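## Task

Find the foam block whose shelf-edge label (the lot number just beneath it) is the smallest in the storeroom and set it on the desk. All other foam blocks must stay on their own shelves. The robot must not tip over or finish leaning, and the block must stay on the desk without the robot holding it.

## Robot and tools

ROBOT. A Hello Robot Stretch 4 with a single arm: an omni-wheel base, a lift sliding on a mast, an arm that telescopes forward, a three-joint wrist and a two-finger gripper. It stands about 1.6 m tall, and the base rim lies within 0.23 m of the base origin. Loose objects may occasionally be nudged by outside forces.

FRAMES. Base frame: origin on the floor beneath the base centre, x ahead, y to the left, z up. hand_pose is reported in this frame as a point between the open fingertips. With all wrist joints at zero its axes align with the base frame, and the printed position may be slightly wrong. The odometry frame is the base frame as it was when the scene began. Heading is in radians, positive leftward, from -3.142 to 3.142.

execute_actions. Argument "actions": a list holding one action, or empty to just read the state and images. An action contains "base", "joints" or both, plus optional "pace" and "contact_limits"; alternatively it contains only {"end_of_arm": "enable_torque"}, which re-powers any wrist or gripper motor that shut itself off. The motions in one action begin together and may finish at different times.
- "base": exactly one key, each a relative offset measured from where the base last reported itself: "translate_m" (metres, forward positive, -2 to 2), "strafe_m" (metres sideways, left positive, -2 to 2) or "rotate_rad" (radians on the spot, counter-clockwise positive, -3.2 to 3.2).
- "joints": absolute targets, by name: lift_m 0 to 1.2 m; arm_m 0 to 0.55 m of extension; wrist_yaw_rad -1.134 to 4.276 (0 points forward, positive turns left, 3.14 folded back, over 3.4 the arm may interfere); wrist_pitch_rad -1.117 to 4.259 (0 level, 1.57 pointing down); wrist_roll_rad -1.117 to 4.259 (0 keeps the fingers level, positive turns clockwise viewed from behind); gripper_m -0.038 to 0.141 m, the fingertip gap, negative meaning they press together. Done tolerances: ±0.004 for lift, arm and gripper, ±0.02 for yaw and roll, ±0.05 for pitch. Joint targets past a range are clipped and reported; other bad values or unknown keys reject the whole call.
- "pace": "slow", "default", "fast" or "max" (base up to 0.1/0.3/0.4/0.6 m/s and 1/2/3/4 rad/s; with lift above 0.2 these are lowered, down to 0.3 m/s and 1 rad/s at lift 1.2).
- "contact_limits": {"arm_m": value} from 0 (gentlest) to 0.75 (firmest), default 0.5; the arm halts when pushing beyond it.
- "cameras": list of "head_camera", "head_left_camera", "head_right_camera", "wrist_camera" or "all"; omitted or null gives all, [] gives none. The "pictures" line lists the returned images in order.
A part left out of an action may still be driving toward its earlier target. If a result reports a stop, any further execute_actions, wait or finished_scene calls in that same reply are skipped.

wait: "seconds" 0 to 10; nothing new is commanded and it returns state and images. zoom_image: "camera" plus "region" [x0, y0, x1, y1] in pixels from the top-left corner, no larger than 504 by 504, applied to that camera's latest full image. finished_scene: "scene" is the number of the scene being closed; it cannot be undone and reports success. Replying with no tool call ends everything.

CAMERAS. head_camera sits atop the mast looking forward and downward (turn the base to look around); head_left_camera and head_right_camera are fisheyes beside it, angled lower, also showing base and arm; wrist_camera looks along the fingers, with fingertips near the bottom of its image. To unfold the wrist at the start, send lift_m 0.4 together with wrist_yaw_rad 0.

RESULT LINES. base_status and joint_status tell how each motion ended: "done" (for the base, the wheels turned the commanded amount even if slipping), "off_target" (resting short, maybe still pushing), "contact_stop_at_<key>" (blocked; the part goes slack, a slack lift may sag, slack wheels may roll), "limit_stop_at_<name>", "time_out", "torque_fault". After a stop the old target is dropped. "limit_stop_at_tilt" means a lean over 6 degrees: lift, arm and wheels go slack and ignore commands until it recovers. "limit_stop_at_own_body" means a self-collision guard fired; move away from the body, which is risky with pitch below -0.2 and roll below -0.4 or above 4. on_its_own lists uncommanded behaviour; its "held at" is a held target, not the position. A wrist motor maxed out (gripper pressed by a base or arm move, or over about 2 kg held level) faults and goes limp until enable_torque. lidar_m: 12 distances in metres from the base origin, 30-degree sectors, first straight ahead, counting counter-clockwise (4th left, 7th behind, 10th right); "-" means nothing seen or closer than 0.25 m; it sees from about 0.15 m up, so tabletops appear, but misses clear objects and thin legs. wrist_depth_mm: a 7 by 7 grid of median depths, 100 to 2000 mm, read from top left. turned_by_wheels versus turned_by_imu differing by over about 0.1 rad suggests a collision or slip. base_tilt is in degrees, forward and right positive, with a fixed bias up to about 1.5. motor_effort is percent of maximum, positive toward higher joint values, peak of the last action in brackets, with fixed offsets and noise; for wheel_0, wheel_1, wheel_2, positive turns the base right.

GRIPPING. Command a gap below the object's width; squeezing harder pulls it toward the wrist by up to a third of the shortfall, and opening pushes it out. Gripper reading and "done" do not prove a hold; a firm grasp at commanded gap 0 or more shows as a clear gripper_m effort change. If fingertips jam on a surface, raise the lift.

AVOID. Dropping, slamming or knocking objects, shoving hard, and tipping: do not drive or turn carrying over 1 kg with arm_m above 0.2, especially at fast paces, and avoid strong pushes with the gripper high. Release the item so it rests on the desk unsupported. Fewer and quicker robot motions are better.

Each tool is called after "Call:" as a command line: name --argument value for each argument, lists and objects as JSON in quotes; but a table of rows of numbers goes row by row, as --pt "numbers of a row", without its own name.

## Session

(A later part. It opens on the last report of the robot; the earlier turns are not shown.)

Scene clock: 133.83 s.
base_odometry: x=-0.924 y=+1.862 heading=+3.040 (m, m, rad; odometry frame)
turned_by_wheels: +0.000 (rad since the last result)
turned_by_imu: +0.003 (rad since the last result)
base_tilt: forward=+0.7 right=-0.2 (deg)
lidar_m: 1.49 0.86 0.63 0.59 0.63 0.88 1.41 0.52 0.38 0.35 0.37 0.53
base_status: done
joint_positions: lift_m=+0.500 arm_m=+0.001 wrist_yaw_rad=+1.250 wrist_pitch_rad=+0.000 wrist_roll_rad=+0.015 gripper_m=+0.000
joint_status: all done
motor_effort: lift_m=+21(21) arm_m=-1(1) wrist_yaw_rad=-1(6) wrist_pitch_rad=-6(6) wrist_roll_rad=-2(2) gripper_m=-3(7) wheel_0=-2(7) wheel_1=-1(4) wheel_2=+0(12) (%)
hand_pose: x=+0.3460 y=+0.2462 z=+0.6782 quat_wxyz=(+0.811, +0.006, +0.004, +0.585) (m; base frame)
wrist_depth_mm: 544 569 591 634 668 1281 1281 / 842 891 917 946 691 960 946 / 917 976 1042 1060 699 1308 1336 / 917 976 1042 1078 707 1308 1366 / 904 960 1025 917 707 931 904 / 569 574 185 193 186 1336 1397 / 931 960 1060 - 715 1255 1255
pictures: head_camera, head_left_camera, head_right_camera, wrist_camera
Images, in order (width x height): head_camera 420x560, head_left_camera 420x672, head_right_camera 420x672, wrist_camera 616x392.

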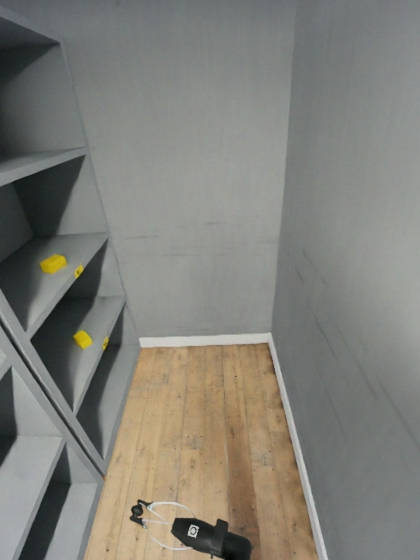

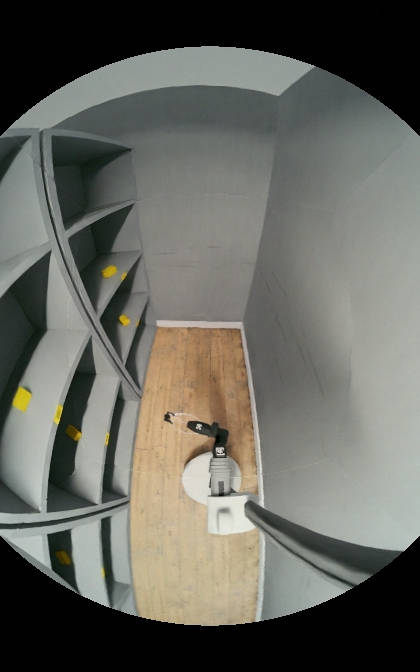

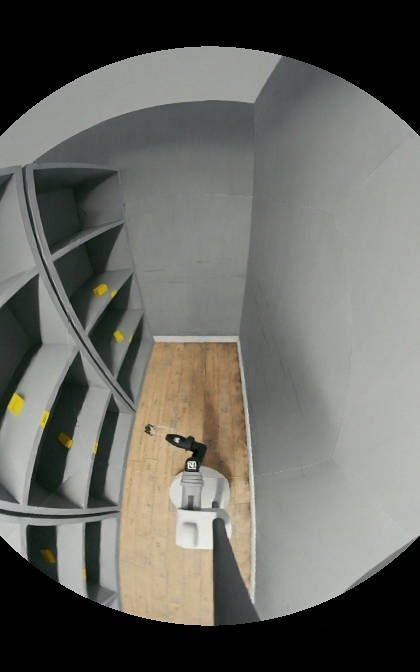

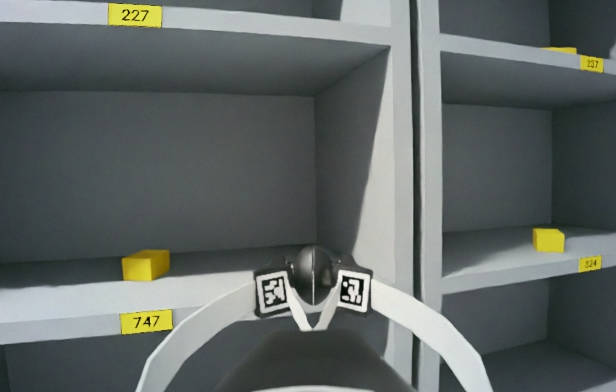

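Call:
execute_actions --actions '[{"base": {"translate_m": 0.13}, "joints": {"arm_m": 0.25, "wrist_yaw_rad": 1.2}, "pace": "fast"}]' --cameras '["wrist_camera", "head_left_camera"]'

Scene clock: 161.23 s.
base_odometry: x=-1.053 y=+1.875 heading=+3.040 (m, m, rad; odometry frame)
turned_by_wheels: +0.000 (rad since the last result)
turned_by_imu: -0.001 (rad since the last result)
base_tilt: forward=+0.8 right=-0.1 (deg)
lidar_m: 1.44 0.88 0.61 0.60 0.61 0.88 1.40 0.52 0.36 0.35 0.36 0.51
base_status: done
joint_positions: lift_m=+0.500 arm_m=+0.249 wrist_yaw_rad=+1.200 wrist_pitch_rad=+0.000 wrist_roll_rad=+0.015 gripper_m=+0.000
joint_status: all done
motor_effort: lift_m=+21(21) arm_m=+5(5) wrist_yaw_rad=+0(5) wrist_pitch_rad=-7(7) wrist_roll_rad=-2(2) gripper_m=-6(7) wheel_0=-2(6) wheel_1=-1(6) wheel_2=+1(11) (%)
hand_pose: x=+0.6060 y=+0.2372 z=+0.6782 quat_wxyz=(+0.825, +0.006, +0.004, +0.565) (m; base frame)
wrist_depth_mm: 549 554 597 683 715 1060 891 / 842 707 820 960 960 976 866 / 904 931 1042 1118 1255 1160 904 / 904 946 1060 1160 1255 1182 917 / 891 891 878 976 866 917 891 / 569 569 185 193 186 1138 931 / 931 960 603 - 1281 1060 931
pictures: head_left_camera, wrist_camera
Images, in order (width x height): head_left_camera 420x672, wrist_camera 616x392.

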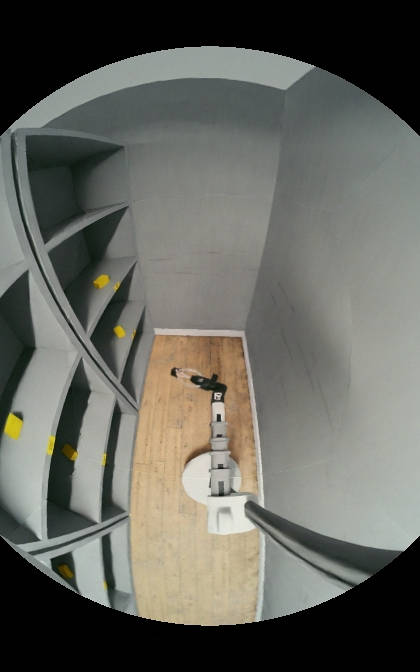

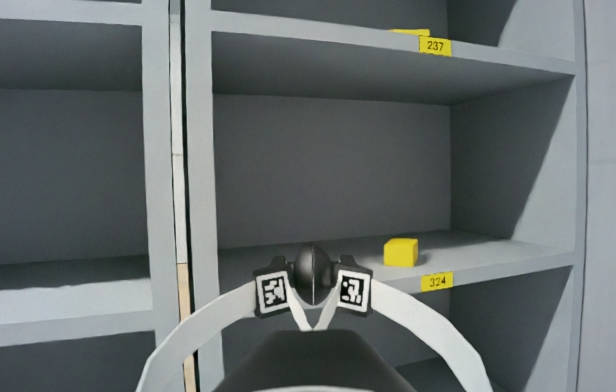

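Call:
execute_actions --actions '[{"joints": {"arm_m": 0.0, "wrist_yaw_rad": 0.0, "lift_m": 0.9, "wrist_pitch_rad": 0.25, "gripper_m": 0.12}, "base": {"rotate_rad": 1.571}, "pace": "default"}]'

Scene clock: 174.53 s.
base_odometry: x=-1.053 y=+1.875 heading=-1.673 (m, m, rad; odometry frame)
turned_by_wheels: +1.571 (rad since the last result)
turned_by_imu: +1.575 (rad since the last result)
base_tilt: forward=+0.7 right=-0.2 (deg)
lidar_m: 0.59 0.62 0.88 1.46 0.52 0.37 0.36 0.37 0.51 1.43 0.86 0.64
base_status: done
joint_positions: lift_m=+0.900 arm_m=+0.002 wrist_yaw_rad=+0.000 wrist_pitch_rad=+0.252 wrist_roll_rad=+0.015 gripper_m=+0.120
joint_status: all done
motor_effort: lift_m=+22(24) arm_m=-6(7) wrist_yaw_rad=-2(6) wrist_pitch_rad=-7(8) wrist_roll_rad=-1(2) gripper_m=-1(7) wheel_0=-2(4) wheel_1=-1(8) wheel_2=+0(7) (%)
hand_pose: x=+0.4523 y=-0.0873 z=+1.0060 quat_wxyz=(+0.992, +0.008, +0.126, -0.001) (m; base frame)
wrist_depth_mm: 615 788 778 778 768 768 591 / 621 809 820 820 820 798 597 / 621 788 809 603 759 741 585 / 433 427 418 413 410 407 404 / 621 842 931 931 917 820 591 / 615 778 917 960 917 759 609 / 603 759 842 - 831 750 603
pictures: head_camera, head_left_camera, head_right_camera, wrist_camera
Images, in order (width x height): head_camera 420x560, head_left_camera 420x672, head_right_camera 420x672, wrist_camera 616x392.

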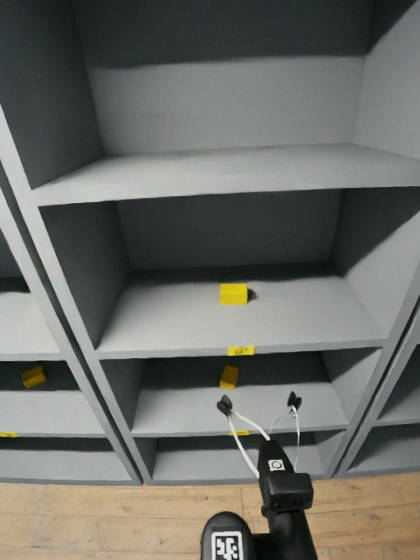

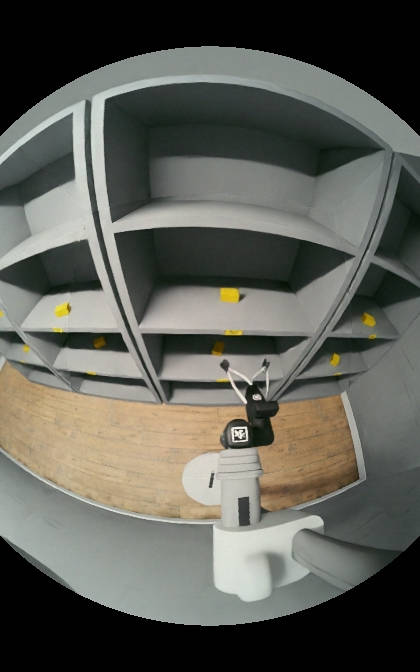

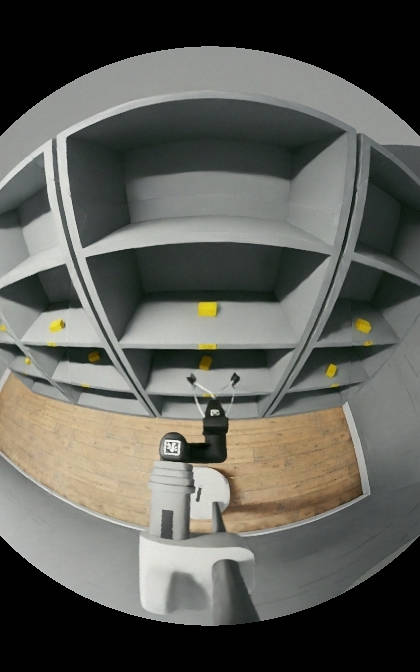

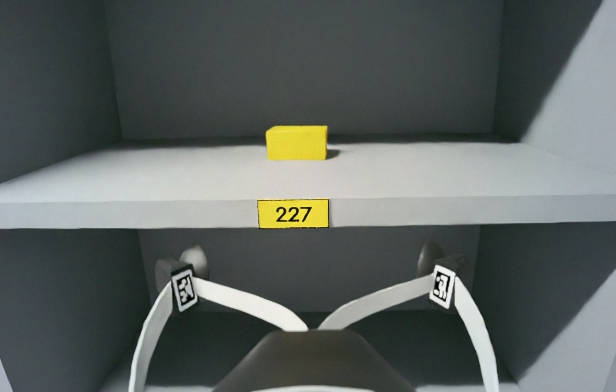

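Call:
execute_actions --actions '[{"joints": {"arm_m": 0.23, "lift_m": 0.93, "gripper_m": 0.14}, "base": {"strafe_m": 0.028}, "contact_limits": {"arm_m": 0.25}, "pace": "default"}]' --cameras '["wrist_camera", "head_camera"]'

Scene clock: 203.30 s.
base_odometry: x=-1.025 y=+1.872 heading=-1.673 (m, m, rad; odometry frame)
turned_by_wheels: +0.000 (rad since the last result)
turned_by_imu: -0.001 (rad since the last result)
base_tilt: forward=+0.7 right=-0.2 (deg)
lidar_m: 0.59 0.62 0.88 1.48 0.52 0.35 0.34 0.36 0.53 1.45 0.89 0.64
base_status: done
joint_positions: lift_m=+0.930 arm_m=+0.229 wrist_yaw_rad=+0.000 wrist_pitch_rad=+0.252 wrist_roll_rad=+0.015 gripper_m=+0.140
joint_status: all done
motor_effort: lift_m=+22(23) arm_m=+5(5) wrist_yaw_rad=-1(1) wrist_pitch_rad=-6(8) wrist_roll_rad=-2(2) gripper_m=+0(1) wheel_0=+0(8) wheel_1=-2(6) wheel_2=+0(1) (%)
contact_limits: arm_m 0.25
hand_pose: x=+0.6793 y=-0.0874 z=+1.0360 quat_wxyz=(+0.992, +0.008, +0.126, -0.001) (m; base frame)
wrist_depth_mm: 559 569 564 564 564 564 559 / 585 591 591 585 585 585 574 / 585 627 621 615 615 615 603 / 530 525 517 373 496 492 488 / 353 351 349 345 342 334 330 / 262 250 239 250 237 234 251 / 212 209 218 - 214 208 208
pictures: head_camera, wrist_camera
Images, in order (width x height): head_camera 420x560, wrist_camera 616x392.

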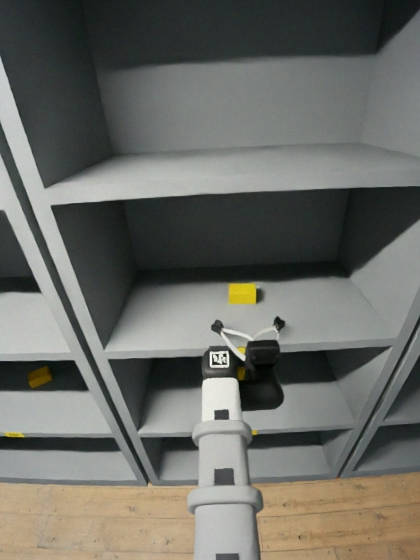

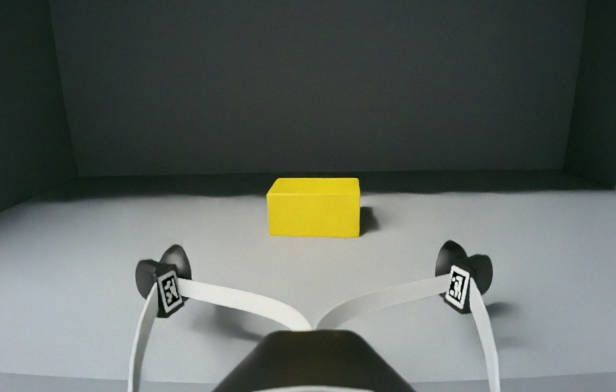

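Call:
execute_actions --actions '[{"joints": {"arm_m": 0.40, "lift_m": 0.912}, "contact_limits": {"arm_m": 0.25}, "pace": "default"}]' --cameras '["wrist_camera", "head_camera"]'

Scene clock: 220.83 s.
base_odometry: x=-1.025 y=+1.872 heading=-1.673 (m, m, rad; odometry frame)
turned_by_wheels: +0.000 (rad since the last result)
turned_by_imu: -0.001 (rad since the last result)
base_tilt: forward=+0.8 right=-0.1 (deg)
lidar_m: 0.59 0.63 0.86 1.46 0.53 0.36 0.35 0.37 0.53 1.45 0.89 0.62
base_status: not commanded
joint_positions: lift_m=+0.912 arm_m=+0.399 wrist_yaw_rad=+0.000 wrist_pitch_rad=+0.252 wrist_roll_rad=+0.015 gripper_m=+0.140
joint_status: all done
motor_effort: lift_m=+17(25) arm_m=+6(6) wrist_yaw_rad=-2(0) wrist_pitch_rad=-7(8) wrist_roll_rad=-2(2) gripper_m=-2(1) wheel_0=+0(0) wheel_1=-2(2) wheel_2=+0(1) (%)
contact_limits: arm_m 0.25
hand_pose: x=+0.8493 y=-0.0874 z=+1.0185 quat_wxyz=(+0.992, +0.008, +0.126, -0.001) (m; base frame)
wrist_depth_mm: 410 410 407 407 404 402 399 / 427 427 427 424 424 421 415 / 449 449 442 442 442 439 436 / 462 459 455 449 442 433 427 / 310 310 273 203 265 294 293 / 231 220 211 199 203 206 221 / 187 185 193 - 190 183 184
pictures: head_camera, wrist_camera
Images, in order (width x height): head_camera 420x560, wrist_camera 616x392.

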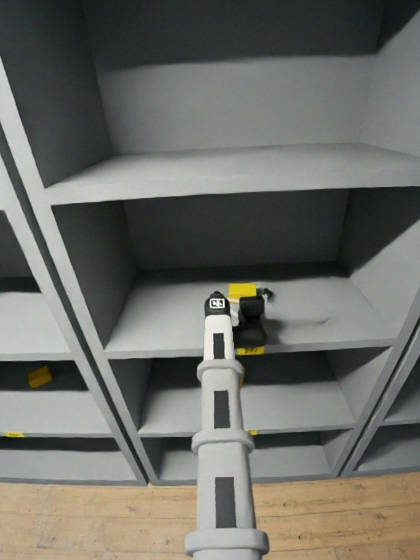

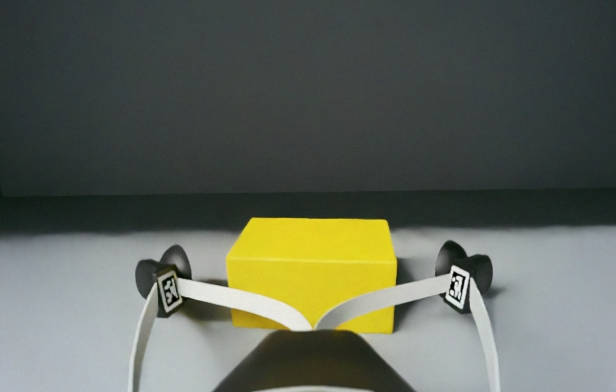

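Call:
execute_actions --actions '[{"joints": {"arm_m": 0.41, "lift_m": 0.908, "gripper_m": 0.04}, "contact_limits": {"arm_m": 0.25}, "pace": "default"}]' --cameras '["wrist_camera"]'

Scene clock: 226.10 s.
base_odometry: x=-1.025 y=+1.872 heading=-1.673 (m, m, rad; odometry frame)
turned_by_wheels: +0.000 (rad since the last result)
turned_by_imu: -0.001 (rad since the last result)
base_tilt: forward=+0.7 right=-0.2 (deg)
lidar_m: 0.59 0.63 0.86 1.49 0.51 0.37 0.36 0.38 0.53 1.46 0.87 0.63
base_status: not commanded
joint_positions: lift_m=+0.908 arm_m=+0.409 wrist_yaw_rad=+0.000 wrist_pitch_rad=+0.252 wrist_roll_rad=+0.015 gripper_m=+0.041
joint_status: all done
motor_effort: lift_m=+17(16) arm_m=+6(5) wrist_yaw_rad=+0(0) wrist_pitch_rad=-6(7) wrist_roll_rad=-2(2) gripper_m=-25(21) wheel_0=-1(1) wheel_1=-2(1) wheel_2=-1(0) (%)
contact_limits: arm_m 0.25
hand_pose: x=+0.8593 y=-0.0875 z=+1.0144 quat_wxyz=(+0.992, +0.008, +0.126, -0.001) (m; base frame)
wrist_depth_mm: 399 399 399 397 397 394 392 / 418 415 415 415 410 410 407 / 439 436 436 433 430 427 427 / 452 445 439 433 427 418 415 / 301 301 202 187 199 287 282 / 224 204 181 176 177 196 214 / 181 179 182 - 179 174 -
pictures: wrist_camera
Images, in order (width x height): wrist_camera 616x392.

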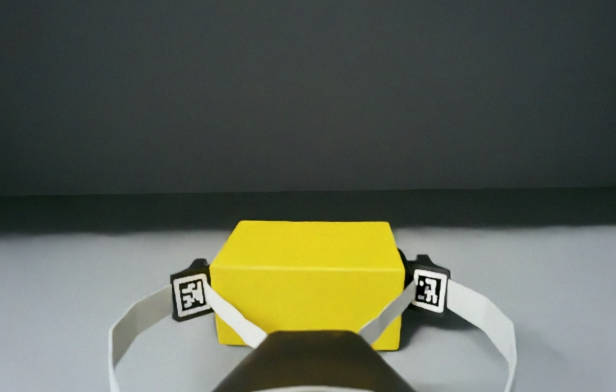

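Call:
execute_actions --actions '[{"joints": {"arm_m": 0.0, "lift_m": 0.94}, "base": {"strafe_m": 0.28}, "pace": "fast"}]' --cameras '["wrist_camera", "head_left_camera"]'

Scene clock: 242.00 s.
base_odometry: x=-0.747 y=+1.844 heading=-1.673 (m, m, rad; odometry frame)
turned_by_wheels: +0.000 (rad since the last result)
turned_by_imu: +0.000 (rad since the last result)
base_tilt: forward=+0.7 right=-0.2 (deg)
lidar_m: 0.59 0.62 0.86 1.45 0.53 0.35 0.35 0.37 0.52 1.46 0.88 0.62
base_status: done
joint_positions: lift_m=+0.940 arm_m=+0.002 wrist_yaw_rad=+0.000 wrist_pitch_rad=+0.253 wrist_roll_rad=+0.015 gripper_m=+0.041
joint_status: all done
motor_effort: lift_m=+23(21) arm_m=-6(7) wrist_yaw_rad=+0(2) wrist_pitch_rad=-7(7) wrist_roll_rad=-2(1) gripper_m=-27(23) wheel_0=+1(11) wheel_1=-2(9) wheel_2=-1(1) (%)
hand_pose: x=+0.4522 y=-0.0874 z=+1.0459 quat_wxyz=(+0.992, +0.008, +0.126, -0.001) (m; base frame)
wrist_depth_mm: 778 357 539 778 778 778 768 / 831 375 539 820 809 798 798 / 854 392 535 842 831 842 831 / 569 413 469 544 539 525 521 / 439 436 202 187 199 418 418 / 991 449 181 176 177 931 960 / 854 496 477 - 854 831 842
pictures: head_left_camera, wrist_camera
Images, in order (width x height): head_left_camera 420x672, wrist_camera 616x392.

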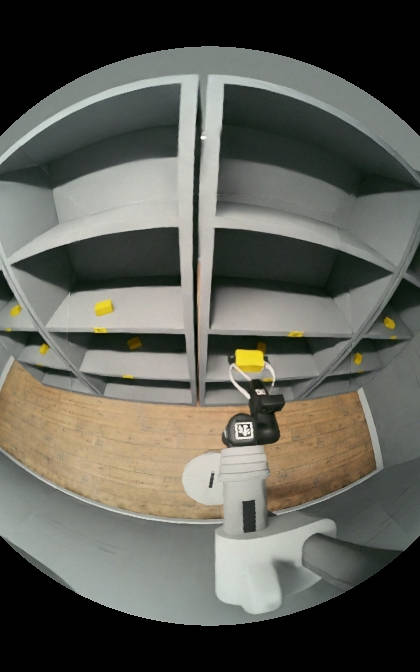

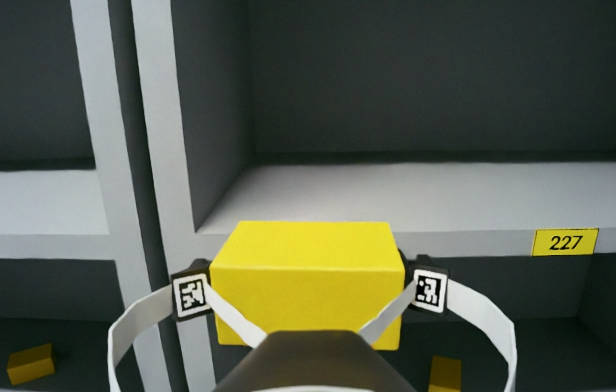

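Call:
execute_actions --actions '[{"joints": {"lift_m": 0.35}, "base": {"strafe_m": 0.32}, "pace": "max"}]' --cameras '["wrist_camera"]'

Call:
execute_actions --actions '[{"joints": {"lift_m": 0.2}, "base": {"strafe_m": 2.0}, "pace": "max"}]' --cameras '["head_camera", "head_left_camera", "head_right_camera"]'

Scene clock: 246.80 s.
base_odometry: x=-0.428 y=+1.811 heading=-1.673 (m, m, rad; odometry frame)
turned_by_wheels: +0.000 (rad since the last result)
turned_by_imu: +0.000 (rad since the last result)
base_tilt: forward=+0.7 right=-0.2 (deg)
lidar_m: 0.59 0.64 0.88 1.46 0.51 0.37 0.35 0.38 0.53 1.46 0.89 0.63
base_status: done
joint_positions: lift_m=+0.350 arm_m=+0.002 wrist_yaw_rad=+0.000 wrist_pitch_rad=+0.253 wrist_roll_rad=+0.015 gripper_m=+0.041
joint_status: all done
motor_effort: lift_m=+19(24) arm_m=-5(5) wrist_yaw_rad=-2(0) wrist_pitch_rad=-7(11) wrist_roll_rad=-2(2) gripper_m=-24(24) wheel_0=+0(9) wheel_1=-1(8) wheel_2=+0(1) (%)
hand_pose: x=+0.4522 y=-0.0874 z=+0.4561 quat_wxyz=(+0.992, +0.008, +0.126, -0.001) (m; base frame)
wrist_depth_mm: 788 778 788 778 375 368 768 / 820 809 798 788 382 375 778 / 392 389 387 384 382 384 842 / 904 891 891 891 469 421 878 / 946 946 202 187 199 917 931 / 854 778 181 176 176 430 798 / 676 676 676 - 469 627 654
pictures: wrist_camera
Images, in order (width x height): wrist_camera 616x392.

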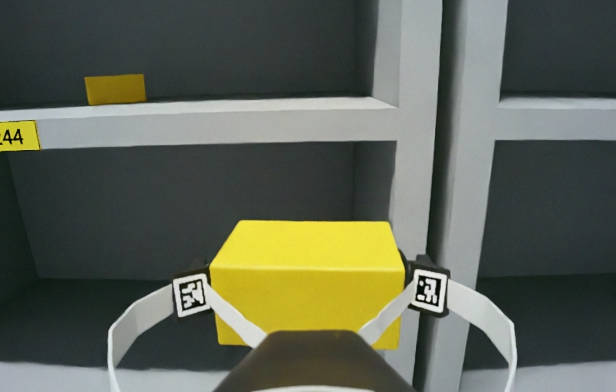

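Scene clock: 251.80 s.
base_odometry: x=+1.561 y=+1.607 heading=-1.673 (m, m, rad; odometry frame)
turned_by_wheels: +0.000 (rad since the last result)
turned_by_imu: +0.008 (rad since the last result)
base_tilt: forward=+0.7 right=-0.2 (deg)
lidar_m: 2.43 0.94 0.67 0.64 0.48 0.37 0.33 0.37 0.53 1.48 0.89 0.70
base_status: done
joint_positions: lift_m=+0.200 arm_m=+0.002 wrist_yaw_rad=+0.000 wrist_pitch_rad=+0.253 wrist_roll_rad=+0.015 gripper_m=+0.041
joint_status: all done
motor_effort: lift_m=+20(21) arm_m=-5(5) wrist_yaw_rad=-1(1) wrist_pitch_rad=-8(7) wrist_roll_rad=-2(1) gripper_m=-24(23) wheel_0=+1(12) wheel_1=+0(11) wheel_2=-1(1) (%)
hand_pose: x=+0.4522 y=-0.0874 z=+0.3061 quat_wxyz=(+0.992, +0.008, +0.126, -0.001) (m; base frame)
wrist_depth_mm: 1042 1499 - - - 585 399 / 1060 1537 - - - 591 404 / 1060 1499 - - - 603 410 / 1060 1308 1430 1397 1397 603 424 / 931 960 202 187 199 603 436 / 715 647 181 175 177 480 455 / 574 569 569 - 564 544 477
pictures: head_camera, head_left_camera, head_right_camera
Images, in order (width x height): head_camera 420x560, head_left_camera 420x672, head_right_camera 420x672.

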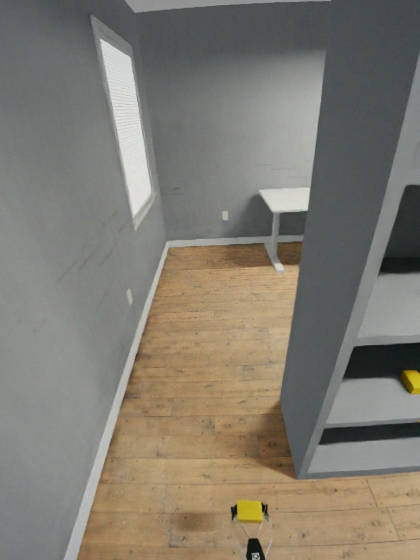

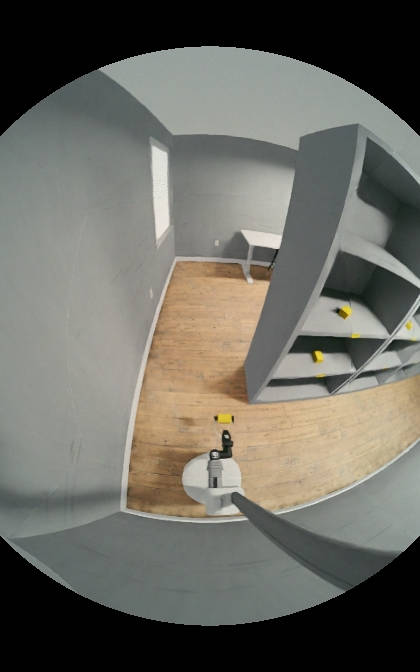

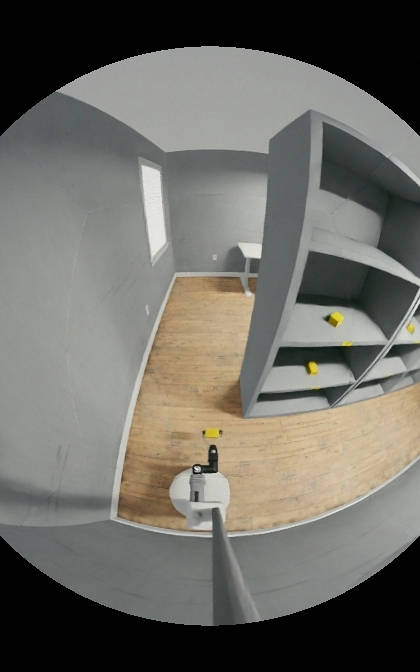

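Call:
execute_actions --actions '[{"joints": {"lift_m": 0.8}, "base": {"translate_m": 2.0}, "pace": "max"}]'

Scene clock: 261.27 s.
base_odometry: x=+1.357 y=-0.383 heading=-1.673 (m, m, rad; odometry frame)
turned_by_wheels: +0.000 (rad since the last result)
turned_by_imu: +0.005 (rad since the last result)
base_tilt: forward=+0.7 right=-0.1 (deg)
lidar_m: 1.36 0.84 0.62 0.61 0.64 0.92 1.35 0.94 1.28 3.62 0.80 0.79
base_status: done
joint_positions: lift_m=+0.800 arm_m=+0.002 wrist_yaw_rad=+0.000 wrist_pitch_rad=+0.252 wrist_roll_rad=+0.015 gripper_m=+0.041
joint_status: all done
motor_effort: lift_m=+22(28) arm_m=-5(6) wrist_yaw_rad=-1(1) wrist_pitch_rad=-7(8) wrist_roll_rad=-2(1) gripper_m=-24(23) wheel_0=-2(7) wheel_1=-1(7) wheel_2=-1(15) (%)
hand_pose: x=+0.4522 y=-0.0874 z=+0.9060 quat_wxyz=(+0.992, +0.008, +0.126, -0.001) (m; base frame)
wrist_depth_mm: 1008 1078 1078 1078 1060 1060 1060 / 1008 1160 1138 1118 1118 1098 1098 / 1008 1205 1182 1160 1160 1160 1138 / 1008 1255 1255 1255 1229 1205 946 / 1008 1308 202 187 199 1281 1255 / 991 1182 181 176 177 1308 1308 / 991 1366 1430 - 1397 1366 891
pictures: head_camera, head_left_camera, head_right_camera, wrist_camera
Images, in order (width x height): head_camera 420x560, head_left_camera 420x672, head_right_camera 420x672, wrist_camera 616x392.

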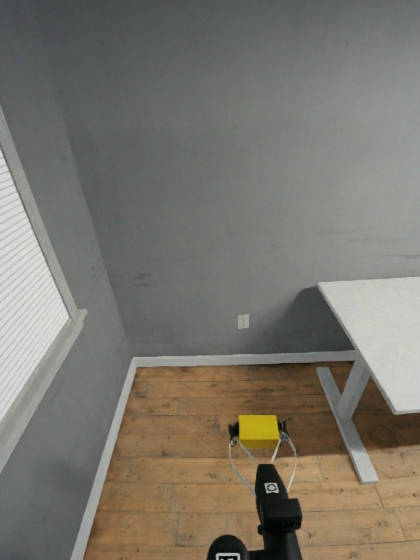

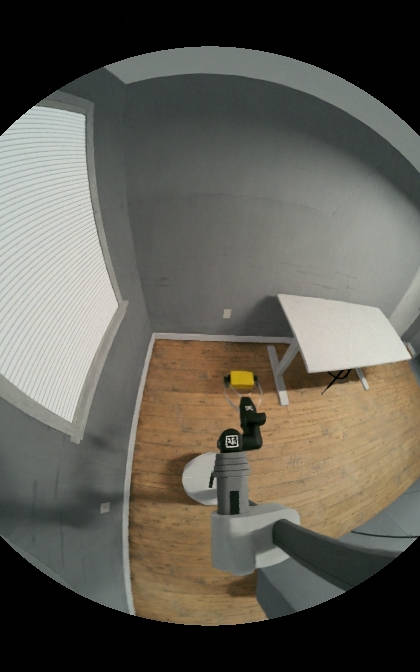

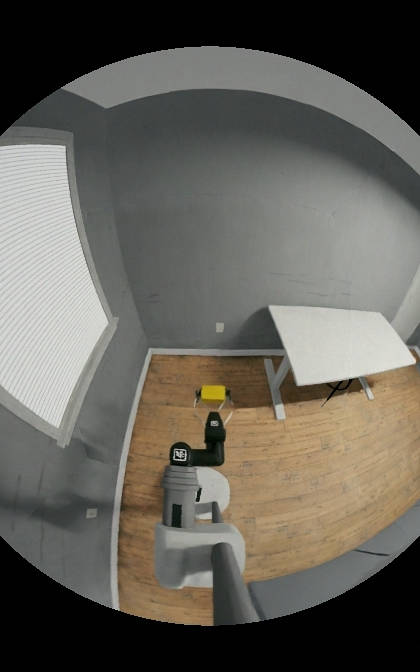

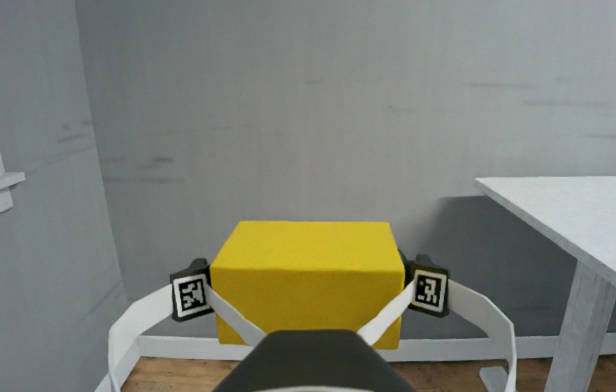

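Call:
execute_actions --actions '[{"joints": {"lift_m": 0.71, "arm_m": 0.4}, "base": {"strafe_m": -0.72}, "contact_limits": {"arm_m": 0.3}, "pace": "max"}]'

Scene clock: 276.53 s.
base_odometry: x=+0.641 y=-0.309 heading=-1.673 (m, m, rad; odometry frame)
turned_by_wheels: +0.000 (rad since the last result)
turned_by_imu: -0.005 (rad since the last result)
base_tilt: forward=+0.8 right=-0.2 (deg)
lidar_m: 0.54 0.58 1.35 1.31 1.41 0.92 0.89 0.94 1.28 2.88 0.80 0.57
base_status: done
joint_positions: lift_m=+0.710 arm_m=+0.399 wrist_yaw_rad=+0.000 wrist_pitch_rad=+0.252 wrist_roll_rad=+0.015 gripper_m=+0.041
joint_status: all done
motor_effort: lift_m=+19(21) arm_m=+6(4) wrist_yaw_rad=-1(2) wrist_pitch_rad=-8(9) wrist_roll_rad=-2(2) gripper_m=-22(24) wheel_0=-1(10) wheel_1=+2(10) wheel_2=+0(1) (%)
contact_limits: arm_m 0.3
hand_pose: x=+0.8493 y=-0.0874 z=+0.8162 quat_wxyz=(+0.992, +0.008, +0.126, -0.001) (m; base frame)
wrist_depth_mm: 707 707 699 699 683 676 676 / 732 732 732 723 715 707 699 / 778 759 759 750 750 741 732 / 820 798 683 676 668 661 640 / 854 500 202 187 199 445 439 / 878 319 181 176 177 304 332 / 282 278 279 - 274 271 272
pictures: head_camera, head_left_camera, head_right_camera, wrist_camera
Images, in order (width x height): head_camera 420x560, head_left_camera 420x672, head_right_camera 420x672, wrist_camera 616x392.

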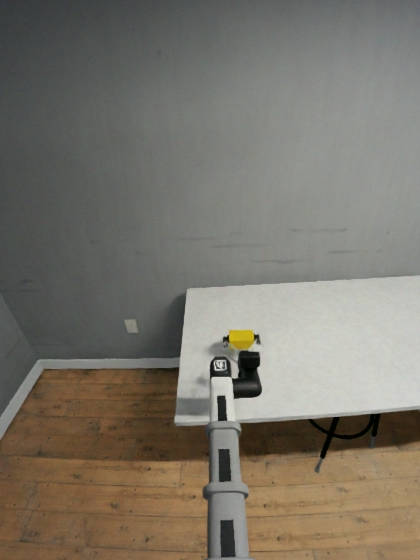

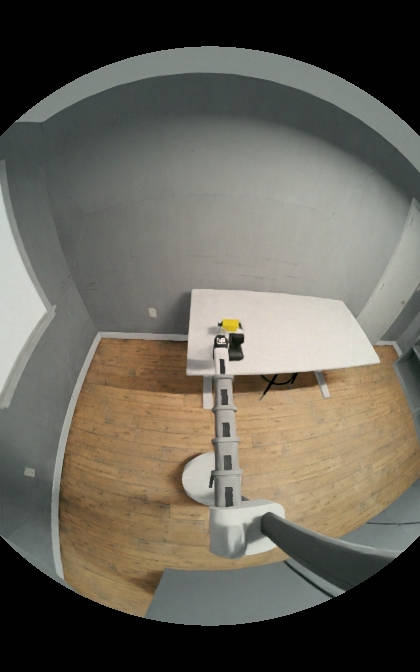

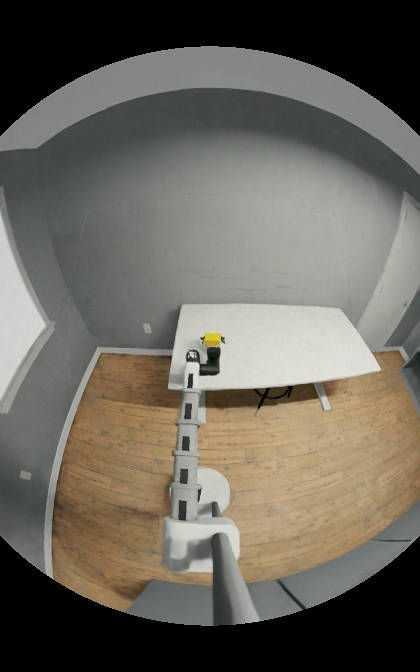

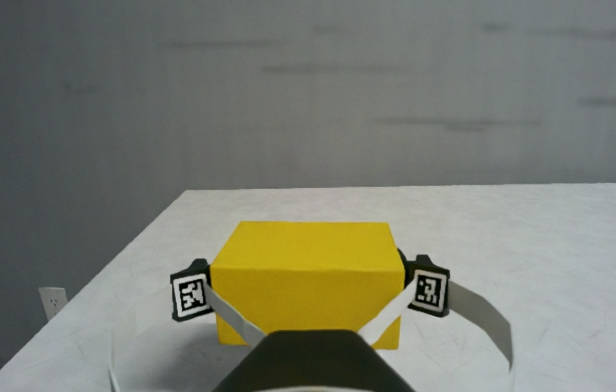

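Call:
execute_actions --actions '[{"joints": {"lift_m": 0.646}, "pace": "default"}]' --cameras '["wrist_camera"]'

Scene clock: 280.30 s.
base_odometry: x=+0.641 y=-0.309 heading=-1.673 (m, m, rad; odometry frame)
turned_by_wheels: +0.000 (rad since the last result)
turned_by_imu: -0.001 (rad since the last result)
base_tilt: forward=+0.7 right=-0.2 (deg)
lidar_m: 0.55 0.57 1.36 1.31 1.39 0.93 0.87 0.92 1.30 2.90 0.81 0.57
base_status: not commanded
joint_positions: lift_m=+0.646 arm_m=+0.399 wrist_yaw_rad=+0.000 wrist_pitch_rad=+0.252 wrist_roll_rad=+0.015 gripper_m=+0.041
joint_status: all done
motor_effort: lift_m=+17(25) arm_m=+5(6) wrist_yaw_rad=-1(1) wrist_pitch_rad=-6(8) wrist_roll_rad=-2(1) gripper_m=-23(22) wheel_0=-1(1) wheel_1=+2(1) wheel_2=+0(1) (%)
hand_pose: x=+0.8493 y=-0.0874 z=+0.7524 quat_wxyz=(+0.992, +0.008, +0.126, -0.001) (m; base frame)
wrist_depth_mm: 707 707 699 691 683 676 676 / 732 723 723 715 707 707 699 / 768 768 750 750 741 732 723 / 809 525 469 462 452 449 442 / 322 320 202 187 199 307 301 / 238 218 181 176 177 208 228 / 193 190 191 - 188 186 190
pictures: wrist_camera
Images, in order (width x height): wrist_camera 616x392.

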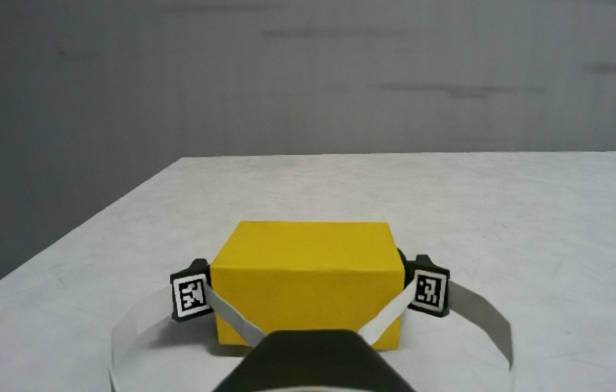

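Call:
execute_actions --actions '[{"joints": {"lift_m": 0.64, "gripper_m": 0.125}, "pace": "default"}]' --cameras '["wrist_camera"]'

Scene clock: 284.03 s.
base_odometry: x=+0.641 y=-0.309 heading=-1.673 (m, m, rad; odometry frame)
turned_by_wheels: +0.000 (rad since the last result)
turned_by_imu: -0.001 (rad since the last result)
base_tilt: forward=+0.8 right=-0.2 (deg)
lidar_m: 0.56 0.57 1.37 1.30 1.39 0.93 0.88 0.93 1.30 2.90 0.79 0.59
base_status: not commanded
joint_positions: lift_m=+0.640 arm_m=+0.399 wrist_yaw_rad=+0.000 wrist_pitch_rad=+0.252 wrist_roll_rad=+0.015 gripper_m=+0.125
joint_status: all done
motor_effort: lift_m=+18(22) arm_m=+6(5) wrist_yaw_rad=-1(2) wrist_pitch_rad=-7(7) wrist_roll_rad=-1(2) gripper_m=+0(23) wheel_0=-1(0) wheel_1=+2(2) wheel_2=-1(1) (%)
hand_pose: x=+0.8493 y=-0.0874 z=+0.7464 quat_wxyz=(+0.992, +0.008, +0.126, -0.001) (m; base frame)
wrist_depth_mm: 707 699 699 691 683 676 676 / 732 732 723 723 723 707 691 / 768 759 759 741 732 723 723 / 809 459 452 445 436 427 424 / 307 307 223 201 228 293 289 / 229 220 202 190 195 210 219 / 185 183 191 - 187 179 182
pictures: wrist_camera
Images, in order (width x height): wrist_camera 616x392.

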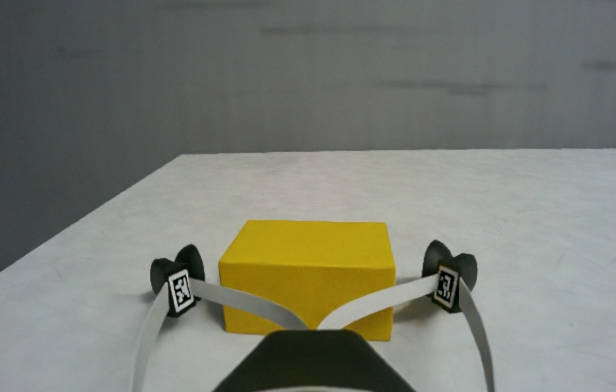

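Call:
execute_actions --actions '[{"joints": {"arm_m": 0.27, "lift_m": 0.67}, "pace": "fast"}]' --cameras '["wrist_camera", "head_camera"]'

Scene clock: 286.50 s.
base_odometry: x=+0.641 y=-0.309 heading=-1.673 (m, m, rad; odometry frame)
turned_by_wheels: +0.000 (rad since the last result)
turned_by_imu: -0.001 (rad since the last result)
base_tilt: forward=+0.7 right=-0.2 (deg)
lidar_m: 0.55 0.60 1.36 1.31 1.40 0.92 0.87 0.91 1.29 2.89 0.82 0.58
base_status: not commanded
joint_positions: lift_m=+0.670 arm_m=+0.271 wrist_yaw_rad=+0.000 wrist_pitch_rad=+0.252 wrist_roll_rad=+0.015 gripper_m=+0.125
joint_status: all done
motor_effort: lift_m=+22(23) arm_m=-5(5) wrist_yaw_rad=+0(1) wrist_pitch_rad=-7(6) wrist_roll_rad=-2(2) gripper_m=-2(1) wheel_0=+0(1) wheel_1=+2(2) wheel_2=+0(1) (%)
hand_pose: x=+0.7212 y=-0.0875 z=+0.7760 quat_wxyz=(+0.992, +0.008, +0.126, -0.001) (m; base frame)
wrist_depth_mm: 831 820 820 809 809 798 788 / 866 854 842 842 842 831 820 / 904 891 878 878 866 866 842 / 960 931 554 544 535 525 517 / 991 377 373 327 343 359 353 / 281 268 255 279 253 249 268 / 227 224 234 - 230 218 218
pictures: head_camera, wrist_camera
Images, in order (width x height): head_camera 420x560, wrist_camera 616x392.

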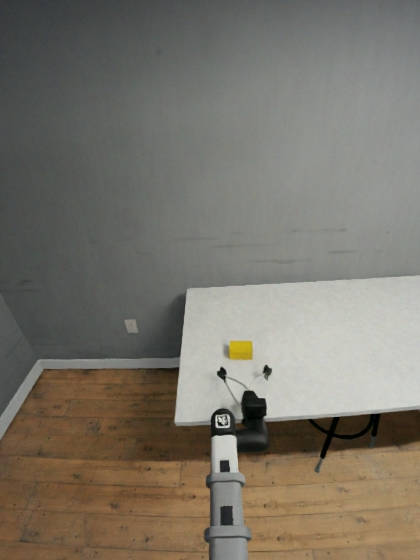

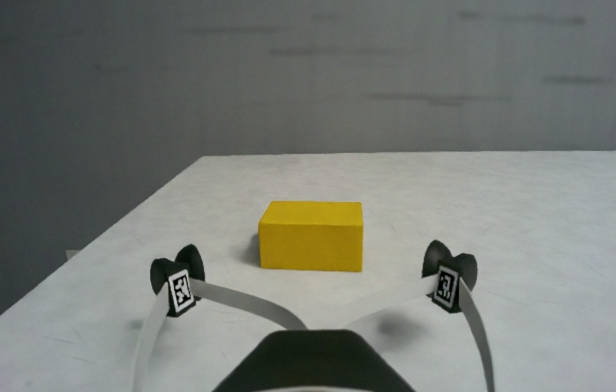

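The block with lot 227, the lowest of the 12 labels, is resting on the desk and the gripper is clear of it.

Call:
finished_scene --scene 1

The scene is finished: the task was done.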